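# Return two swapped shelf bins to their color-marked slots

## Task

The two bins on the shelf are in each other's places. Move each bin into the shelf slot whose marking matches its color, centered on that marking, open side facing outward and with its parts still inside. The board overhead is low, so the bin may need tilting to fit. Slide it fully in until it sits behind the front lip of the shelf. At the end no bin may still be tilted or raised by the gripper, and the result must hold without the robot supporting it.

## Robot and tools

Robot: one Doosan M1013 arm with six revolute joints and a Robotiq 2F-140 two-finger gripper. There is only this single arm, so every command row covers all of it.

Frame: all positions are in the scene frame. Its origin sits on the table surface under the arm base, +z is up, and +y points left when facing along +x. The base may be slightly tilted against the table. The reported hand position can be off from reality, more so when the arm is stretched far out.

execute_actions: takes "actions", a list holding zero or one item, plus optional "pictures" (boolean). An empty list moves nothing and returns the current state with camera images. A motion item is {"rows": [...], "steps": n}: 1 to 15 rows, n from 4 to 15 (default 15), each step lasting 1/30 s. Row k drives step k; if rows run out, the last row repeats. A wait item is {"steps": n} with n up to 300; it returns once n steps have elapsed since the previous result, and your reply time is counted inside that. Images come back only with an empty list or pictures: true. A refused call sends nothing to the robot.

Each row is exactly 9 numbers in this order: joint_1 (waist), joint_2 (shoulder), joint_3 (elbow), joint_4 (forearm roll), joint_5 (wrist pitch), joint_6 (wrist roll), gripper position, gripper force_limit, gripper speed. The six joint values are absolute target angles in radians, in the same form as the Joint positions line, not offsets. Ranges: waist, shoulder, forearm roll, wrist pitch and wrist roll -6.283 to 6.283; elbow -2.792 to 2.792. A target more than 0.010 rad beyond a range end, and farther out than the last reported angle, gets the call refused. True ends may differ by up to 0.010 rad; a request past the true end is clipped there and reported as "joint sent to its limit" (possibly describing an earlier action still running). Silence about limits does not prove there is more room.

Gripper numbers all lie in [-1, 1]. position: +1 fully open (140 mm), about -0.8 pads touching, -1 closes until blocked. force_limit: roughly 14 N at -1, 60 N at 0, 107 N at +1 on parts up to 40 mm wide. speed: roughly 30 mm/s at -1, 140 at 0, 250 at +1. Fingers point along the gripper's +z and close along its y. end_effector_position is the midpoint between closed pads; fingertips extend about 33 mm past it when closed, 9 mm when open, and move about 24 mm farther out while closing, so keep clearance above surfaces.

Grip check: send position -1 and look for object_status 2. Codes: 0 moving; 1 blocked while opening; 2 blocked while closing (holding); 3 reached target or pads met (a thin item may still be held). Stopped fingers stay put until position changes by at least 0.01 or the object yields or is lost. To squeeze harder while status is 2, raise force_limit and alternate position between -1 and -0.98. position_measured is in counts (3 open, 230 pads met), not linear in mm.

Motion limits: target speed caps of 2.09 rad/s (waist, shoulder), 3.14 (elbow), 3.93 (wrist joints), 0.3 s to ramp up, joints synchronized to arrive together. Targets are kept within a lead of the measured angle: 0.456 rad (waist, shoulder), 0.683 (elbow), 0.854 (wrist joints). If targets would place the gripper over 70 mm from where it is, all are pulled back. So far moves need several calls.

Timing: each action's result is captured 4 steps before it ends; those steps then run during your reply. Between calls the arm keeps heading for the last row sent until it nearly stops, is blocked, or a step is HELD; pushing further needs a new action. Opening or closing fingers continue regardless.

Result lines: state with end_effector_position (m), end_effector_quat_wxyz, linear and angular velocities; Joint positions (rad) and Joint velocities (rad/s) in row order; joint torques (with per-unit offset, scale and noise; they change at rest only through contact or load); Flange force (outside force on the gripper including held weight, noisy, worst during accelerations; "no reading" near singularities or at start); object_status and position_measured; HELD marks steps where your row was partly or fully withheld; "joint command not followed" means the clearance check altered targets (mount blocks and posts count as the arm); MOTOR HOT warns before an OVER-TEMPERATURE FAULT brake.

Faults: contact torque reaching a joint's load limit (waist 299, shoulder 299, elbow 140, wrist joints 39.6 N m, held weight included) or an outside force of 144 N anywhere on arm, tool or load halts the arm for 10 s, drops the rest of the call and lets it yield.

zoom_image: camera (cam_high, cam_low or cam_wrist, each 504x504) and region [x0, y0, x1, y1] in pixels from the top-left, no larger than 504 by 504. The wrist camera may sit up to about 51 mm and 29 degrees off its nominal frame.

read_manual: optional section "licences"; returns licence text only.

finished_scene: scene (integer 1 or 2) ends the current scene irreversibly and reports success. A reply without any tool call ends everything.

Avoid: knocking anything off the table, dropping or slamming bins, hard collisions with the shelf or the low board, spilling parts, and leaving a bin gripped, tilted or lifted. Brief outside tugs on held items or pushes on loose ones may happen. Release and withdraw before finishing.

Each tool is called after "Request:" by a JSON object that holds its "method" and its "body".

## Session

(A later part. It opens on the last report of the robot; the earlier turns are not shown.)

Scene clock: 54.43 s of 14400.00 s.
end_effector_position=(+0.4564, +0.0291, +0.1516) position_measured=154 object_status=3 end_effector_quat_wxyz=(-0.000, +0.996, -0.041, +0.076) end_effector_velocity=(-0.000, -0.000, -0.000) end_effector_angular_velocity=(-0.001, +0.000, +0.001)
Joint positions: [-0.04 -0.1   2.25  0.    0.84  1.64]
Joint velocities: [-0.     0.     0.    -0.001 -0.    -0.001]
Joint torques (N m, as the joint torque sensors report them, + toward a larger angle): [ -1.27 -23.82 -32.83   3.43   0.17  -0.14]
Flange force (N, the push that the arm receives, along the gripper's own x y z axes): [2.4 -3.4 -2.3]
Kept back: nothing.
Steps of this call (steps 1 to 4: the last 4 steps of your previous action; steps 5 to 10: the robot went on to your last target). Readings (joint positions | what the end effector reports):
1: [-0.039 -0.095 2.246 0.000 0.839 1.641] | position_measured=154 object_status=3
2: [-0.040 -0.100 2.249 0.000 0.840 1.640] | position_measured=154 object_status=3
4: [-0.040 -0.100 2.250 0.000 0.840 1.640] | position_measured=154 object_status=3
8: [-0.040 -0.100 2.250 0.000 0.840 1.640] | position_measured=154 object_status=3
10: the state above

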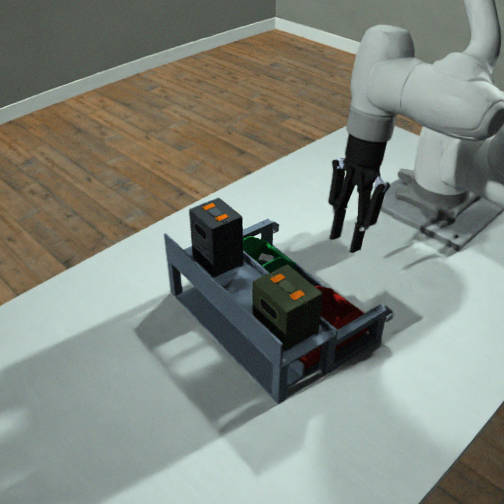

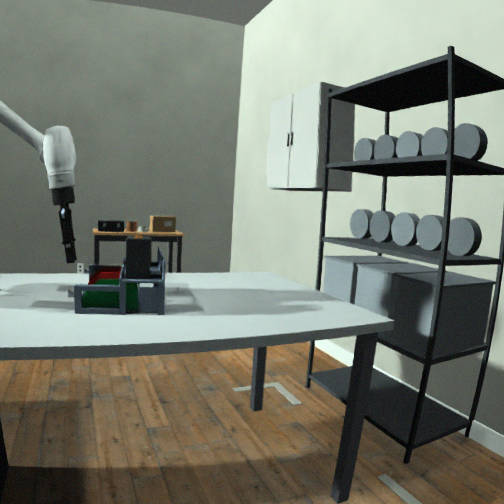

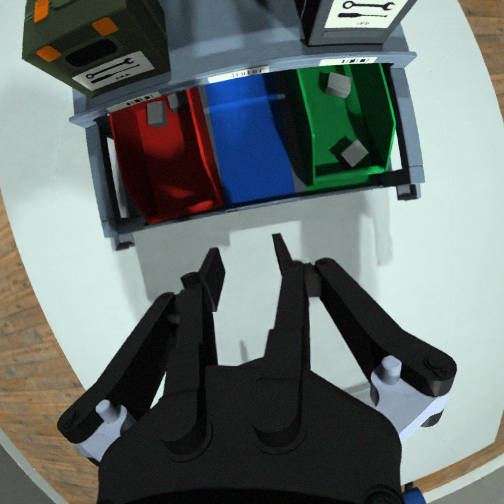

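Request:
{"method": "execute_actions", "body": {"actions": [{"rows":[[-0.01,0.131,2.06,0,0.8,1.67,-0.3,0,0]]}]}}

Request:
{"method": "execute_actions", "body": {"actions": [{"steps":6}]}}

Request:
{"method": "execute_actions", "body": {"actions": [{"rows":[[-0.01,0.192,2.105,0,0.695,1.67,-0.3,0,0]],"steps":12}]}}

Request:
{"method": "execute_actions", "body": {"actions": [{"rows":[[-0.01,0.192,2.105,0,0.695,1.67,-1,0,-0.3]]}]}}

Request:
{"method": "execute_actions", "body": {"actions": [{"rows":[[-0.01,0.19,2.105,0,0.697,1.67,-1,0,-0.3],[-0.01,0.19,2.105,0,0.697,1.67,-1,0,-0.3],[-0.01,0.19,2.105,0,0.697,1.67,-1,0,-0.3],[-0.006,0.19,2.105,0,0.697,1.668,-1,0,-0.3],[-0.002,0.19,2.105,0,0.697,1.666,-1,0,-0.3],[0.002,0.191,2.104,0,0.697,1.664,-1,0,-0.3],[0.006,0.192,2.103,0,0.697,1.66,-1,0,-0.3]]}]}}

Request:
{"method": "execute_actions", "body": {"actions": [{"rows":[[0.006,0.192,2.103,0,0.697,1.66,-0.3,0,0]],"steps":10}]}}

Request:
{"method": "execute_actions", "body": {"actions": [{"rows":[[0.006,0.131,2.06,0,0.8,1.66,-0.3,0,0]],"steps":10}]}}

Request:
{"method": "execute_actions", "body": {"actions": [{"rows":[[-0.08,-0.1,2.25,0,0.84,1.57,-0.3,0,0]]}]}}

Request:
{"method": "execute_actions", "body": {"actions": [{"steps":10}], "pictures": true}}

Request:
{"method": "zoom_image", "body": {"camera": "cam_wrist", "region": [60, 40, 460, 260]}}

Scene clock: 55.13 s of 14400.00 s.
end_effector_position=(+0.5773, +0.0437, +0.1324) position_measured=167 object_status=0 end_effector_quat_wxyz=(-0.003, +0.996, -0.041, +0.076) end_effector_velocity=(+0.227, +0.035, -0.068) end_effector_angular_velocity=(+0.008, +0.010, +0.000)
Joint positions: [-0.012  0.117  2.071 -0.     0.802  1.668]
Joint velocities: [ 0.055  0.42  -0.339  0.    -0.071  0.055]
Joint torques (N m, as the joint torque sensors report them, + toward a larger angle): [  4.31 -74.42 -26.12   2.24   1.36  -0.12]
Flange force (N, the push that the arm receives, along the gripper's own x y z axes): [-1.0 -1.4 -2.4]
Steps of this call (steps 1 to 10: the robot went on to your last target; steps 11 to 21: the first 11 steps of this action). Readings (joint positions | what the end effector reports):
11: [-0.040 -0.100 2.250 0.000 0.840 1.640] | position_measured=154 object_status=0
12: [-0.040 -0.097 2.247 -0.000 0.840 1.640] | position_measured=157 object_status=0
14: [-0.036 -0.067 2.223 -0.000 0.835 1.644] | position_measured=167 object_status=0
18: [-0.021 0.048 2.128 -0.000 0.814 1.659] | position_measured=167 object_status=0
21: the state above

Scene clock: 55.33 s of 14400.00 s.
end_effector_position=(+0.5849, +0.0450, +0.1304) position_measured=167 object_status=3 end_effector_quat_wxyz=(-0.003, +0.996, -0.041, +0.076) end_effector_velocity=(+0.000, -0.000, -0.000) end_effector_angular_velocity=(-0.000, -0.000, -0.001)
Joint positions: [-0.01   0.131  2.06  -0.     0.8    1.67 ]
Joint velocities: [ 0.     0.001 -0.    -0.    -0.     0.001]
Joint torques (N m, as the joint torque sensors report them, + toward a larger angle): [ -3.44 -45.93 -31.72   2.89   0.21   0.03]
Flange force (N, the push that the arm receives, along the gripper's own x y z axes): [1.4 -6.1 -2.9]
Kept back: nothing.
Steps of this call (steps 1 to 4: the last 4 steps of your previous action; steps 5 to 6: the robot went on to your last target). Readings (joint positions | what the end effector reports):
1: [-0.011 0.128 2.063 -0.000 0.801 1.669] | position_measured=167 object_status=0
2: [-0.010 0.131 2.061 -0.000 0.800 1.670] | position_measured=167 object_status=0
4: [-0.010 0.131 2.060 -0.000 0.800 1.670] | position_measured=167 object_status=3
6: the state above

Scene clock: 55.60 s of 14400.00 s.
end_effector_position=(+0.5850, +0.0449, +0.0779) position_measured=167 object_status=3 end_effector_quat_wxyz=(-0.003, +0.996, -0.041, +0.075) end_effector_velocity=(+0.001, +0.000, -0.000) end_effector_angular_velocity=(+0.001, -0.004, -0.002)
Joint positions: [-0.01   0.192  2.105  0.     0.695  1.67 ]
Joint velocities: [ 0.    -0.     0.001  0.    -0.004  0.001]
Joint torques (N m, as the joint torque sensors report them, + toward a larger angle): [ -5.86 -40.18 -25.42   2.44  -0.05   0.13]
Flange force (N, the push that the arm receives, along the gripper's own x y z axes): [-3.8 -8.6 -13.1]
Steps of this call (steps 1 to 8: the first 8 steps of this action). Readings (joint positions | what the end effector reports):
1: [-0.010 0.131 2.060 -0.000 0.800 1.670] | position_measured=167 object_status=3
2: [-0.010 0.134 2.063 0.000 0.793 1.670] | position_measured=167 object_status=3
4: [-0.010 0.163 2.085 0.000 0.744 1.670] | position_measured=167 object_status=3
8: the state above

Scene clock: 56.10 s of 14400.00 s.
end_effector_position=(+0.5851, +0.0448, +0.0780) position_measured=221 object_status=0 end_effector_quat_wxyz=(-0.003, +0.996, -0.041, +0.075) end_effector_velocity=(+0.001, -0.001, +0.001) end_effector_angular_velocity=(-0.001, -0.004, -0.001)
Joint positions: [-0.01   0.192  2.105 -0.     0.695  1.67 ]
Joint velocities: [-0.001 -0.001 -0.    -0.002 -0.003  0.001]
Joint torques (N m, as the joint torque sensors report them, + toward a larger angle): [ -2.21 -47.53 -30.53   2.1    0.15  -0.08]
Flange force (N, the push that the arm receives, along the gripper's own x y z axes): [-3.2 -2.8 -5.2]
Steps of this call (steps 1 to 4: the last 4 steps of your previous action; steps 5 to 15: the first 11 steps of this action). Readings (joint positions | what the end effector reports):
5: [-0.010 0.192 2.105 0.000 0.695 1.670] | position_measured=167 object_status=0
6: [-0.010 0.192 2.105 0.000 0.695 1.670] | position_measured=170 object_status=0
8: [-0.010 0.192 2.105 0.000 0.695 1.670] | position_measured=181 object_status=0
12: [-0.010 0.192 2.105 0.000 0.695 1.670] | position_measured=204 object_status=0
15: the state above

Scene clock: 56.60 s of 14400.00 s.
end_effector_position=(+0.5852, +0.0541, +0.0790) position_measured=229 object_status=3 end_effector_quat_wxyz=(-0.003, +0.997, -0.028, +0.075) end_effector_velocity=(-0.001, +0.001, -0.002) end_effector_angular_velocity=(-0.000, +0.004, +0.004)
Joint positions: [ 0.006  0.192  2.103 -0.     0.697  1.66 ]
Joint velocities: [ 0.001  0.003 -0.     0.     0.001 -0.002]
Joint torques (N m, as the joint torque sensors report them, + toward a larger angle): [  2.82 -48.62 -23.19   3.1    3.2   -1.05]
Flange force (N, the push that the arm receives, along the gripper's own x y z axes): [11.2 2.8 -1.9]
Steps of this call (steps 1 to 4: the last 4 steps of your previous action; steps 5 to 15: the first 11 steps of this action). Readings (joint positions | what the end effector reports):
5: [-0.010 0.192 2.105 -0.000 0.695 1.670] | position_measured=229 object_status=0
6: [-0.010 0.191 2.105 -0.000 0.696 1.670] | position_measured=229 object_status=0
8: [-0.010 0.190 2.105 -0.000 0.697 1.670] | position_measured=229 object_status=3
12: [0.003 0.191 2.104 -0.000 0.697 1.663] | position_measured=229 object_status=3
15: the state above

Scene clock: 56.93 s of 14400.00 s.
end_effector_position=(+0.5849, +0.0542, +0.0788) position_measured=196 object_status=0 end_effector_quat_wxyz=(-0.003, +0.997, -0.028, +0.075) end_effector_velocity=(+0.000, +0.000, +0.000) end_effector_angular_velocity=(+0.000, -0.000, -0.000)
Joint positions: [ 0.006  0.192  2.103 -0.     0.697  1.66 ]
Joint velocities: [ 0.  0. -0.  0. -0.  0.]
Joint torques (N m, as the joint torque sensors report them, + toward a larger angle): [ -2.57 -52.05 -29.92   2.67   0.04   0.03]
Flange force (N, the push that the arm receives, along the gripper's own x y z axes): [2.9 -4.9 0.6]
Steps of this call (steps 1 to 4: the last 4 steps of your previous action; steps 5 to 10: the first 6 steps of this action). Readings (joint positions | what the end effector reports):
5: [0.006 0.192 2.103 -0.000 0.697 1.660] | position_measured=229 object_status=0
6: [0.006 0.192 2.103 -0.000 0.697 1.660] | position_measured=229 object_status=0
8: [0.006 0.192 2.103 -0.000 0.697 1.660] | position_measured=211 object_status=0
10: the state above

Scene clock: 57.27 s of 14400.00 s.
end_effector_position=(+0.5849, +0.0544, +0.1286) position_measured=167 object_status=3 end_effector_quat_wxyz=(-0.003, +0.997, -0.028, +0.076) end_effector_velocity=(-0.014, +0.000, +0.143) end_effector_angular_velocity=(+0.000, -0.004, -0.000)
Joint positions: [ 0.006  0.133  2.061 -0.     0.795  1.66 ]
Joint velocities: [ 0.    -0.175 -0.108  0.     0.279  0.   ]
Joint torques (N m, as the joint torque sensors report them, + toward a larger angle): [-11.76   2.38 -12.83   0.87   0.33  -0.17]
Flange force (N, the push that the arm receives, along the gripper's own x y z axes): [-1.6 -11.5 -1.2]
Steps of this call (steps 1 to 4: the last 4 steps of your previous action; steps 5 to 10: the first 6 steps of this action). Readings (joint positions | what the end effector reports):
5: [0.006 0.192 2.103 -0.000 0.697 1.660] | position_measured=167 object_status=0
6: [0.006 0.189 2.101 -0.000 0.703 1.660] | position_measured=167 object_status=0
8: [0.006 0.160 2.080 -0.000 0.752 1.660] | position_measured=167 object_status=0
10: the state above

Scene clock: 57.77 s of 14400.00 s.
end_effector_position=(+0.4653, +0.0130, +0.1513) position_measured=167 object_status=3 end_effector_quat_wxyz=(+0.003, +0.997, -0.026, +0.076) end_effector_velocity=(-0.235, -0.064, +0.018) end_effector_angular_velocity=(-0.026, -0.012, +0.003)
Joint positions: [-0.074 -0.085  2.238 -0.     0.838  1.576]
Joint velocities: [-0.162 -0.434  0.347 -0.     0.073 -0.167]
Joint torques (N m, as the joint torque sensors report them, + toward a larger angle): [ -4.17   2.51 -39.69   3.8   -0.11   0.11]
Flange force (N, the push that the arm receives, along the gripper's own x y z axes): [2.3 -3.6 -1.7]
Steps of this call (steps 1 to 4: the last 4 steps of your previous action; steps 5 to 15: the first 11 steps of this action). Readings (joint positions | what the end effector reports):
5: [0.006 0.131 2.060 -0.000 0.800 1.660] | position_measured=167 object_status=3
6: [0.005 0.128 2.064 -0.000 0.801 1.659] | position_measured=167 object_status=3
8: [-0.006 0.098 2.089 -0.000 0.806 1.647] | position_measured=167 object_status=3
12: [-0.048 -0.015 2.181 -0.000 0.825 1.603] | position_measured=167 object_status=3
15: the state above

Scene clock: 58.10 s of 14400.00 s.
end_effector_position=(+0.4572, +0.0108, +0.1516) position_measured=167 object_status=3 end_effector_quat_wxyz=(+0.004, +0.997, -0.026, +0.076) end_effector_velocity=(-0.000, -0.000, -0.000) end_effector_angular_velocity=(-0.000, +0.000, -0.001)
Joint positions: [-0.08 -0.1   2.25 -0.    0.84  1.57]
Joint velocities: [-0.    -0.     0.    -0.001  0.     0.001]
Joint torques (N m, as the joint torque sensors report them, + toward a larger angle): [ -2.49 -25.25 -33.06   3.13   0.49  -0.19]
Flange force (N, the push that the arm receives, along the gripper's own x y z axes): [4.2 -6.5 0.5]
Kept back: nothing.
Steps of this call (steps 1 to 4: the last 4 steps of your previous action; steps 5 to 10: the robot went on to your last target). Readings (joint positions | what the end effector reports):
1: [-0.078 -0.096 2.247 -0.000 0.839 1.572] | position_measured=167 object_status=3
2: [-0.080 -0.100 2.249 -0.000 0.840 1.570] | position_measured=167 object_status=3
4: [-0.080 -0.100 2.250 -0.000 0.840 1.570] | position_measured=167 object_status=3
8: [-0.080 -0.100 2.250 -0.000 0.840 1.570] | position_measured=167 object_status=3
10: the state above

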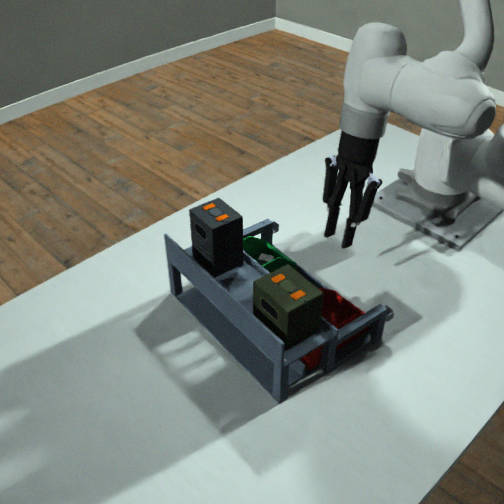

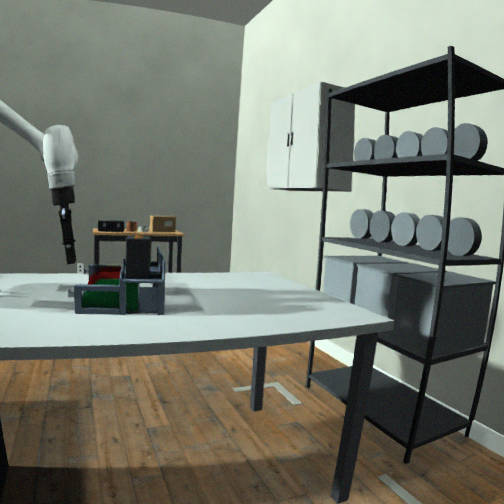

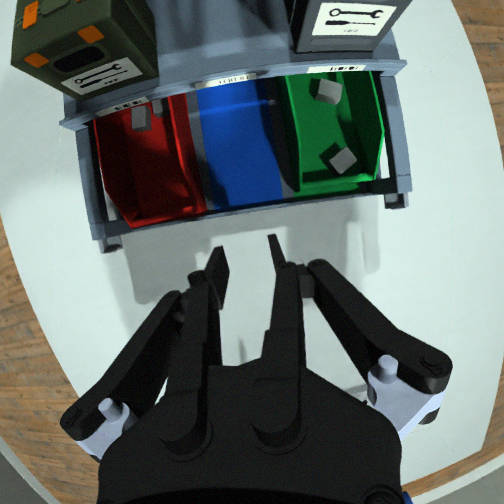

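Region (60, 40, 460, 260) of cam_wrist's 504x504 image, scaled by 1.260, with more detail than that image has; it fills the top 277 rows of this view, and the rest is white.

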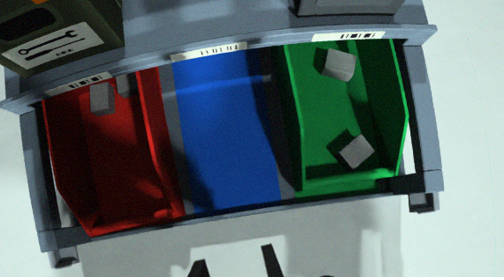

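Request:
{"method": "execute_actions", "body": {"actions": [{"rows":[[0.006,0.125,2.068,0,0.8,1.65,-0.3,0,0]]}]}}

Request:
{"method": "execute_actions", "body": {"actions": [{"steps":6}]}}

Request:
{"method": "execute_actions", "body": {"actions": [{"rows":[[0.006,0.185,2.112,0,0.695,1.65,-0.3,0,0]],"steps":12}]}}

Request:
{"method": "execute_actions", "body": {"actions": [{"rows":[[0.006,0.185,2.112,0,0.695,1.65,-1,0,-0.3]]}]}}

Request:
{"method": "execute_actions", "body": {"actions": [{"rows":[[0.006,0.183,2.112,0,0.697,1.65,-1,0,-0.3],[0.006,0.183,2.112,0,0.697,1.65,-1,0,-0.3],[0.006,0.183,2.112,0,0.697,1.65,-1,0,-0.3],[0.007,0.185,2.109,0,0.698,1.651,-1,0,-0.3],[0.008,0.187,2.107,0,0.698,1.652,-1,0,-0.3],[0.009,0.189,2.104,0,0.699,1.653,-1,0,-0.3],[0.01,0.191,2.101,0,0.7,1.654,-1,0,-0.3]]}]}}

Request:
{"method": "execute_actions", "body": {"actions": [{"rows":[[0.01,0.193,2.099,0,0.7,1.654,-1,0,-0.3],[0.01,0.195,2.096,0,0.701,1.654,-1,0,-0.3]],"steps":12}]}}

Scene clock: 58.67 s of 14400.00 s.
end_effector_position=(+0.5727, +0.0512, +0.1316) position_measured=167 object_status=3 end_effector_quat_wxyz=(-0.002, +0.997, -0.023, +0.075) end_effector_velocity=(+0.204, +0.092, -0.064) end_effector_angular_velocity=(+0.020, +0.012, +0.014)
Joint positions: [0.001 0.113 2.078 0.    0.802 1.646]
Joint velocities: [ 0.151  0.392 -0.312 -0.    -0.068  0.138]
Joint torques (N m, as the joint torque sensors report them, + toward a larger angle): [  0.57 -75.51 -25.85   2.1    0.96   0.17]
Flange force (N, the push that the arm receives, along the gripper's own x y z axes): [4.2 -1.0 -0.2]
Steps of this call (steps 1 to 6: the robot went on to your last target; steps 7 to 17: the first 11 steps of this action). Readings (joint positions | what the end effector reports):
7: [-0.080 -0.100 2.250 -0.000 0.840 1.570] | position_measured=167 object_status=3
8: [-0.079 -0.097 2.247 -0.000 0.840 1.570] | position_measured=167 object_status=3
10: [-0.067 -0.067 2.223 -0.000 0.834 1.581] | position_measured=167 object_status=3
14: [-0.024 0.046 2.131 0.000 0.814 1.622] | position_measured=167 object_status=3
17: the state above

Scene clock: 58.87 s of 14400.00 s.
end_effector_position=(+0.5791, +0.0542, +0.1298) position_measured=167 object_status=3 end_effector_quat_wxyz=(-0.002, +0.997, -0.023, +0.075) end_effector_velocity=(+0.002, +0.000, +0.001) end_effector_angular_velocity=(+0.000, -0.002, -0.001)
Joint positions: [0.006 0.125 2.068 0.    0.8   1.65 ]
Joint velocities: [-0.    -0.    -0.002  0.    -0.     0.001]
Joint torques (N m, as the joint torque sensors report them, + toward a larger angle): [ -0.98 -46.1  -31.49   2.97   0.39  -0.08]
Flange force (N, the push that the arm receives, along the gripper's own x y z axes): [3.2 -2.0 -1.8]
Kept back: nothing.
Steps of this call (steps 1 to 4: the last 4 steps of your previous action; steps 5 to 6: the robot went on to your last target). Readings (joint positions | what the end effector reports):
1: [0.005 0.122 2.070 0.000 0.800 1.649] | position_measured=167 object_status=3
2: [0.006 0.125 2.068 0.000 0.800 1.650] | position_measured=167 object_status=3
4: [0.006 0.125 2.068 0.000 0.800 1.650] | position_measured=167 object_status=3
6: the state above

Scene clock: 59.13 s of 14400.00 s.
end_effector_position=(+0.5800, +0.0541, +0.0786) position_measured=167 object_status=3 end_effector_quat_wxyz=(-0.003, +0.997, -0.023, +0.075) end_effector_velocity=(+0.001, +0.000, +0.000) end_effector_angular_velocity=(+0.000, -0.003, +0.000)
Joint positions: [0.006 0.185 2.112 0.    0.695 1.65 ]
Joint velocities: [ 0.     0.     0.     0.    -0.004 -0.   ]
Joint torques (N m, as the joint torque sensors report them, + toward a larger angle): [ -4.62 -45.92 -25.35   2.     0.7   -0.17]
Flange force (N, the push that the arm receives, along the gripper's own x y z axes): [4.2 -8.0 -1.7]
Steps of this call (steps 1 to 8: the first 8 steps of this action). Readings (joint positions | what the end effector reports):
1: [0.006 0.125 2.068 0.000 0.800 1.650] | position_measured=167 object_status=3
2: [0.006 0.128 2.071 0.000 0.793 1.650] | position_measured=167 object_status=3
4: [0.006 0.157 2.093 0.000 0.743 1.650] | position_measured=167 object_status=3
8: the state above

Scene clock: 59.63 s of 14400.00 s.
end_effector_position=(+0.5801, +0.0540, +0.0788) position_measured=221 object_status=0 end_effector_quat_wxyz=(-0.003, +0.997, -0.023, +0.075) end_effector_velocity=(+0.004, -0.001, +0.000) end_effector_angular_velocity=(-0.001, -0.012, -0.002)
Joint positions: [ 0.006  0.185  2.112 -0.     0.695  1.65 ]
Joint velocities: [-0.     0.001 -0.    -0.002 -0.012  0.003]
Joint torques (N m, as the joint torque sensors report them, + toward a larger angle): [ -2.05 -48.16 -29.06   2.82   0.41  -0.33]
Flange force (N, the push that the arm receives, along the gripper's own x y z axes): [2.4 -4.0 -3.7]
Steps of this call (steps 1 to 4: the last 4 steps of your previous action; steps 5 to 15: the first 11 steps of this action). Readings (joint positions | what the end effector reports):
5: [0.006 0.185 2.112 0.000 0.695 1.650] | position_measured=167 object_status=0
6: [0.006 0.185 2.112 0.000 0.695 1.650] | position_measured=170 object_status=0
8: [0.006 0.185 2.112 0.000 0.695 1.650] | position_measured=181 object_status=0
12: [0.006 0.185 2.112 0.000 0.695 1.650] | position_measured=204 object_status=0
15: the state above

Scene clock: 60.13 s of 14400.00 s.
end_effector_position=(+0.5852, +0.0565, +0.0802) position_measured=229 object_status=3 end_effector_quat_wxyz=(-0.003, +0.997, -0.023, +0.075) end_effector_velocity=(+0.001, +0.001, -0.000) end_effector_angular_velocity=(+0.000, -0.000, +0.000)
Joint positions: [ 0.01   0.191  2.101 -0.     0.7    1.654]
Joint velocities: [ 0.001  0.001 -0.001  0.001 -0.     0.   ]
Joint torques (N m, as the joint torque sensors report them, + toward a larger angle): [ -4.05 -51.35 -31.74   2.92   0.23   0.2 ]
Flange force (N, the push that the arm receives, along the gripper's own x y z axes): [-1.4 -6.3 0.9]
Steps of this call (steps 1 to 4: the last 4 steps of your previous action; steps 5 to 15: the first 11 steps of this action). Readings (joint positions | what the end effector reports):
5: [0.006 0.185 2.112 -0.000 0.695 1.650] | position_measured=229 object_status=0
6: [0.006 0.184 2.112 -0.000 0.696 1.650] | position_measured=229 object_status=0
8: [0.006 0.183 2.112 -0.000 0.697 1.650] | position_measured=229 object_status=3
12: [0.009 0.190 2.103 -0.000 0.700 1.653] | position_measured=229 object_status=3
15: the state above

Scene clock: 60.53 s of 14400.00 s.
end_effector_position=(+0.5881, +0.0566, +0.0801) position_measured=229 object_status=3 end_effector_quat_wxyz=(-0.003, +0.997, -0.023, +0.075) end_effector_velocity=(+0.000, -0.000, +0.000) end_effector_angular_velocity=(-0.000, -0.001, +0.001)
Joint positions: [ 0.01   0.195  2.096 -0.     0.701  1.654]
Joint velocities: [-0.    -0.001 -0.    -0.    -0.    -0.001]
Joint torques (N m, as the joint torque sensors report them, + toward a larger angle): [ -3.39 -52.67 -30.7    3.33  -0.03  -0.11]
Flange force (N, the push that the arm receives, along the gripper's own x y z axes): [2.1 -6.6 1.3]
Steps of this call (steps 1 to 4: the last 4 steps of your previous action; steps 5 to 12: the first 8 steps of this action). Readings (joint positions | what the end effector reports):
5: [0.010 0.191 2.101 -0.000 0.700 1.654] | position_measured=229 object_status=3
6: [0.010 0.192 2.100 -0.000 0.700 1.654] | position_measured=229 object_status=3
8: [0.010 0.195 2.096 -0.000 0.701 1.654] | position_measured=229 object_status=3
12: the state above

Request:
{"method": "execute_actions", "body": {"actions": [{"rows":[[0.01,0.197,2.093,0,0.702,1.654,-1,0,-0.3],[0.01,0.199,2.091,0,0.702,1.654,-1,0,-0.3],[0.01,0.201,2.088,0,0.703,1.654,-1,0,-0.3]],"steps":12}]}}

Request:
{"method": "execute_actions", "body": {"actions": [{"rows":[[0.01,0.201,2.088,0,0.703,1.654,-0.3,0,0]],"steps":10}]}}

Request:
{"method": "execute_actions", "body": {"actions": [{"rows":[[0.01,0.138,2.05,0,0.803,1.654,-0.3,0,0]],"steps":10}]}}

Request:
{"method": "execute_actions", "body": {"actions": [{"rows":[[-0.08,-0.1,2.25,0,0.84,1.57,-0.3,0,0]]}]}}

Request:
{"method": "execute_actions", "body": {"actions": [{"steps":10}], "pictures": true}}

Request:
{"method": "zoom_image", "body": {"camera": "cam_wrist", "region": [60, 40, 460, 260]}}

Scene clock: 61.03 s of 14400.00 s.
end_effector_position=(+0.5923, +0.0568, +0.0802) position_measured=229 object_status=3 end_effector_quat_wxyz=(-0.003, +0.997, -0.023, +0.075) end_effector_velocity=(+0.001, +0.000, -0.000) end_effector_angular_velocity=(+0.000, -0.002, +0.000)
Joint positions: [ 0.01   0.201  2.088 -0.     0.703  1.654]
Joint velocities: [ 0.     0.001 -0.     0.    -0.002 -0.   ]
Joint torques (N m, as the joint torque sensors report them, + toward a larger angle): [  0.24 -54.01 -42.37   3.47  -5.67  -0.35]
Flange force (N, the push that the arm receives, along the gripper's own x y z axes): [-14.2 2.2 -1.8]
Steps of this call (steps 1 to 4: the last 4 steps of your previous action; steps 5 to 7: the robot went on to your last target; steps 8 to 15: the first 8 steps of this action). Readings (joint positions | what the end effector reports):
8: [0.010 0.195 2.096 -0.000 0.701 1.654] | position_measured=229 object_status=3
9: [0.010 0.196 2.094 -0.000 0.702 1.654] | position_measured=229 object_status=3
11: [0.010 0.200 2.090 -0.000 0.703 1.654] | position_measured=229 object_status=3
15: the state above

Scene clock: 61.37 s of 14400.00 s.
end_effector_position=(+0.5930, +0.0568, +0.0805) position_measured=196 object_status=0 end_effector_quat_wxyz=(-0.003, +0.997, -0.023, +0.076) end_effector_velocity=(-0.004, -0.000, -0.001) end_effector_angular_velocity=(-0.000, +0.007, +0.000)
Joint positions: [ 0.01   0.201  2.088 -0.     0.702  1.654]
Joint velocities: [ 0.    -0.001  0.003  0.     0.005 -0.   ]
Joint torques (N m, as the joint torque sensors report them, + toward a larger angle): [ -4.23 -51.52 -28.3    2.59   0.08  -0.38]
Flange force (N, the push that the arm receives, along the gripper's own x y z axes): [4.0 -8.7 -2.3]
Steps of this call (steps 1 to 4: the last 4 steps of your previous action; steps 5 to 10: the first 6 steps of this action). Readings (joint positions | what the end effector reports):
5: [0.010 0.201 2.088 -0.000 0.703 1.654] | position_measured=229 object_status=0
6: [0.010 0.201 2.088 -0.000 0.703 1.654] | position_measured=229 object_status=0
8: [0.010 0.201 2.088 -0.000 0.702 1.654] | position_measured=211 object_status=0
10: the state above

Scene clock: 61.70 s of 14400.00 s.
end_effector_position=(+0.5900, +0.0570, +0.1290) position_measured=167 object_status=3 end_effector_quat_wxyz=(-0.003, +0.997, -0.023, +0.076) end_effector_velocity=(-0.021, -0.000, +0.153) end_effector_angular_velocity=(+0.000, -0.004, +0.001)
Joint positions: [0.01  0.141 2.051 0.    0.797 1.654]
Joint velocities: [ 0.    -0.195 -0.103 -0.     0.294 -0.   ]
Joint torques (N m, as the joint torque sensors report them, + toward a larger angle): [-10.24   1.17 -12.57   0.67   0.49  -0.19]
Flange force (N, the push that the arm receives, along the gripper's own x y z axes): [1.9 -8.6 -0.9]
Steps of this call (steps 1 to 4: the last 4 steps of your previous action; steps 5 to 10: the first 6 steps of this action). Readings (joint positions | what the end effector reports):
5: [0.010 0.201 2.088 -0.000 0.703 1.654] | position_measured=167 object_status=0
6: [0.010 0.198 2.086 -0.000 0.709 1.654] | position_measured=167 object_status=0
8: [0.010 0.169 2.069 -0.000 0.755 1.654] | position_measured=167 object_status=0
10: the state above

Scene clock: 62.20 s of 14400.00 s.
end_effector_position=(+0.4675, +0.0137, +0.1513) position_measured=167 object_status=3 end_effector_quat_wxyz=(+0.003, +0.997, -0.026, +0.076) end_effector_velocity=(-0.269, -0.075, +0.017) end_effector_angular_velocity=(-0.027, -0.011, -0.016)
Joint positions: [-0.073 -0.082  2.235 -0.     0.837  1.577]
Joint velocities: [-0.186 -0.49   0.402 -0.001  0.075 -0.172]
Joint torques (N m, as the joint torque sensors report them, + toward a larger angle): [ -5.29  -1.45 -37.74   4.08  -0.91  -0.17]
Flange force (N, the push that the arm receives, along the gripper's own x y z axes): [9.9 -8.3 -1.4]
Steps of this call (steps 1 to 4: the last 4 steps of your previous action; steps 5 to 15: the first 11 steps of this action). Readings (joint positions | what the end effector reports):
5: [0.010 0.138 2.050 0.000 0.803 1.654] | position_measured=167 object_status=3
6: [0.009 0.135 2.054 0.000 0.803 1.654] | position_measured=167 object_status=3
8: [-0.002 0.105 2.080 0.000 0.808 1.643] | position_measured=167 object_status=3
12: [-0.045 -0.008 2.173 0.000 0.826 1.603] | position_measured=167 object_status=3
15: the state above

Scene clock: 62.53 s of 14400.00 s.
end_effector_position=(+0.4572, +0.0108, +0.1516) position_measured=167 object_status=3 end_effector_quat_wxyz=(+0.004, +0.997, -0.026, +0.076) end_effector_velocity=(+0.001, -0.000, +0.001) end_effector_angular_velocity=(-0.000, -0.001, +0.001)
Joint positions: [-0.08 -0.1   2.25 -0.    0.84  1.57]
Joint velocities: [-0.    -0.    -0.001 -0.     0.    -0.001]
Joint torques (N m, as the joint torque sensors report them, + toward a larger angle): [ -1.4  -26.02 -33.11   3.09   0.58   0.22]
Flange force (N, the push that the arm receives, along the gripper's own x y z axes): [5.5 -2.7 1.7]
Kept back: nothing.
Steps of this call (steps 1 to 4: the last 4 steps of your previous action; steps 5 to 10: the robot went on to your last target). Readings (joint positions | what the end effector reports):
1: [-0.078 -0.094 2.245 -0.000 0.839 1.572] | position_measured=167 object_status=3
2: [-0.080 -0.099 2.249 -0.000 0.840 1.570] | position_measured=167 object_status=3
4: [-0.080 -0.100 2.250 -0.000 0.840 1.570] | position_measured=167 object_status=3
8: [-0.080 -0.100 2.250 -0.000 0.840 1.570] | position_measured=167 object_status=3
10: the state above

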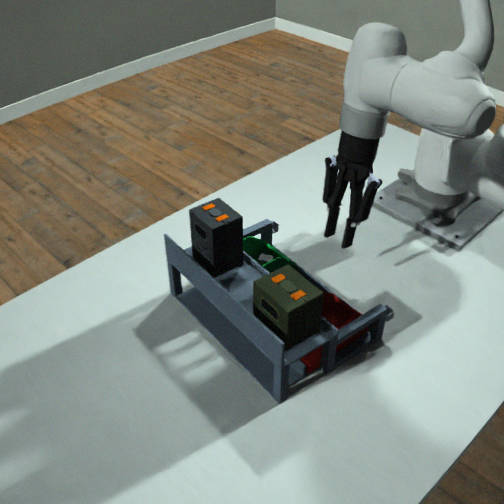

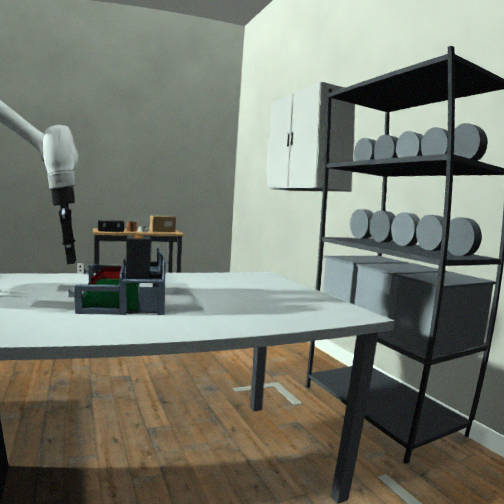

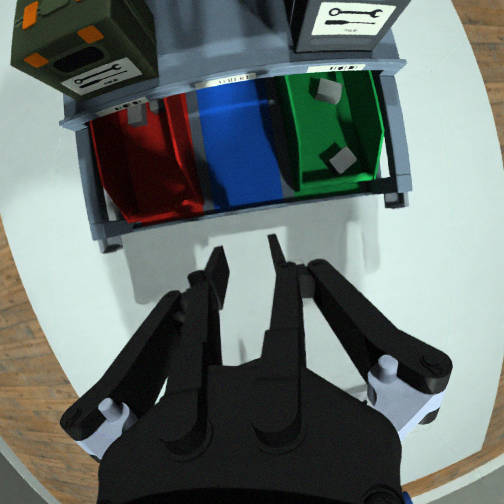

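Region (60, 40, 460, 260) of cam_wrist's 504x504 image, scaled by 1.260, with more detail than that image has; it fills the top 277 rows of this view, and the rest is white.

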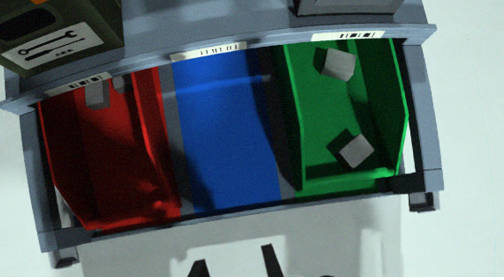

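Request:
{"method": "finished_scene", "body": {"scene": 1}}

The scene is finished: the task was done.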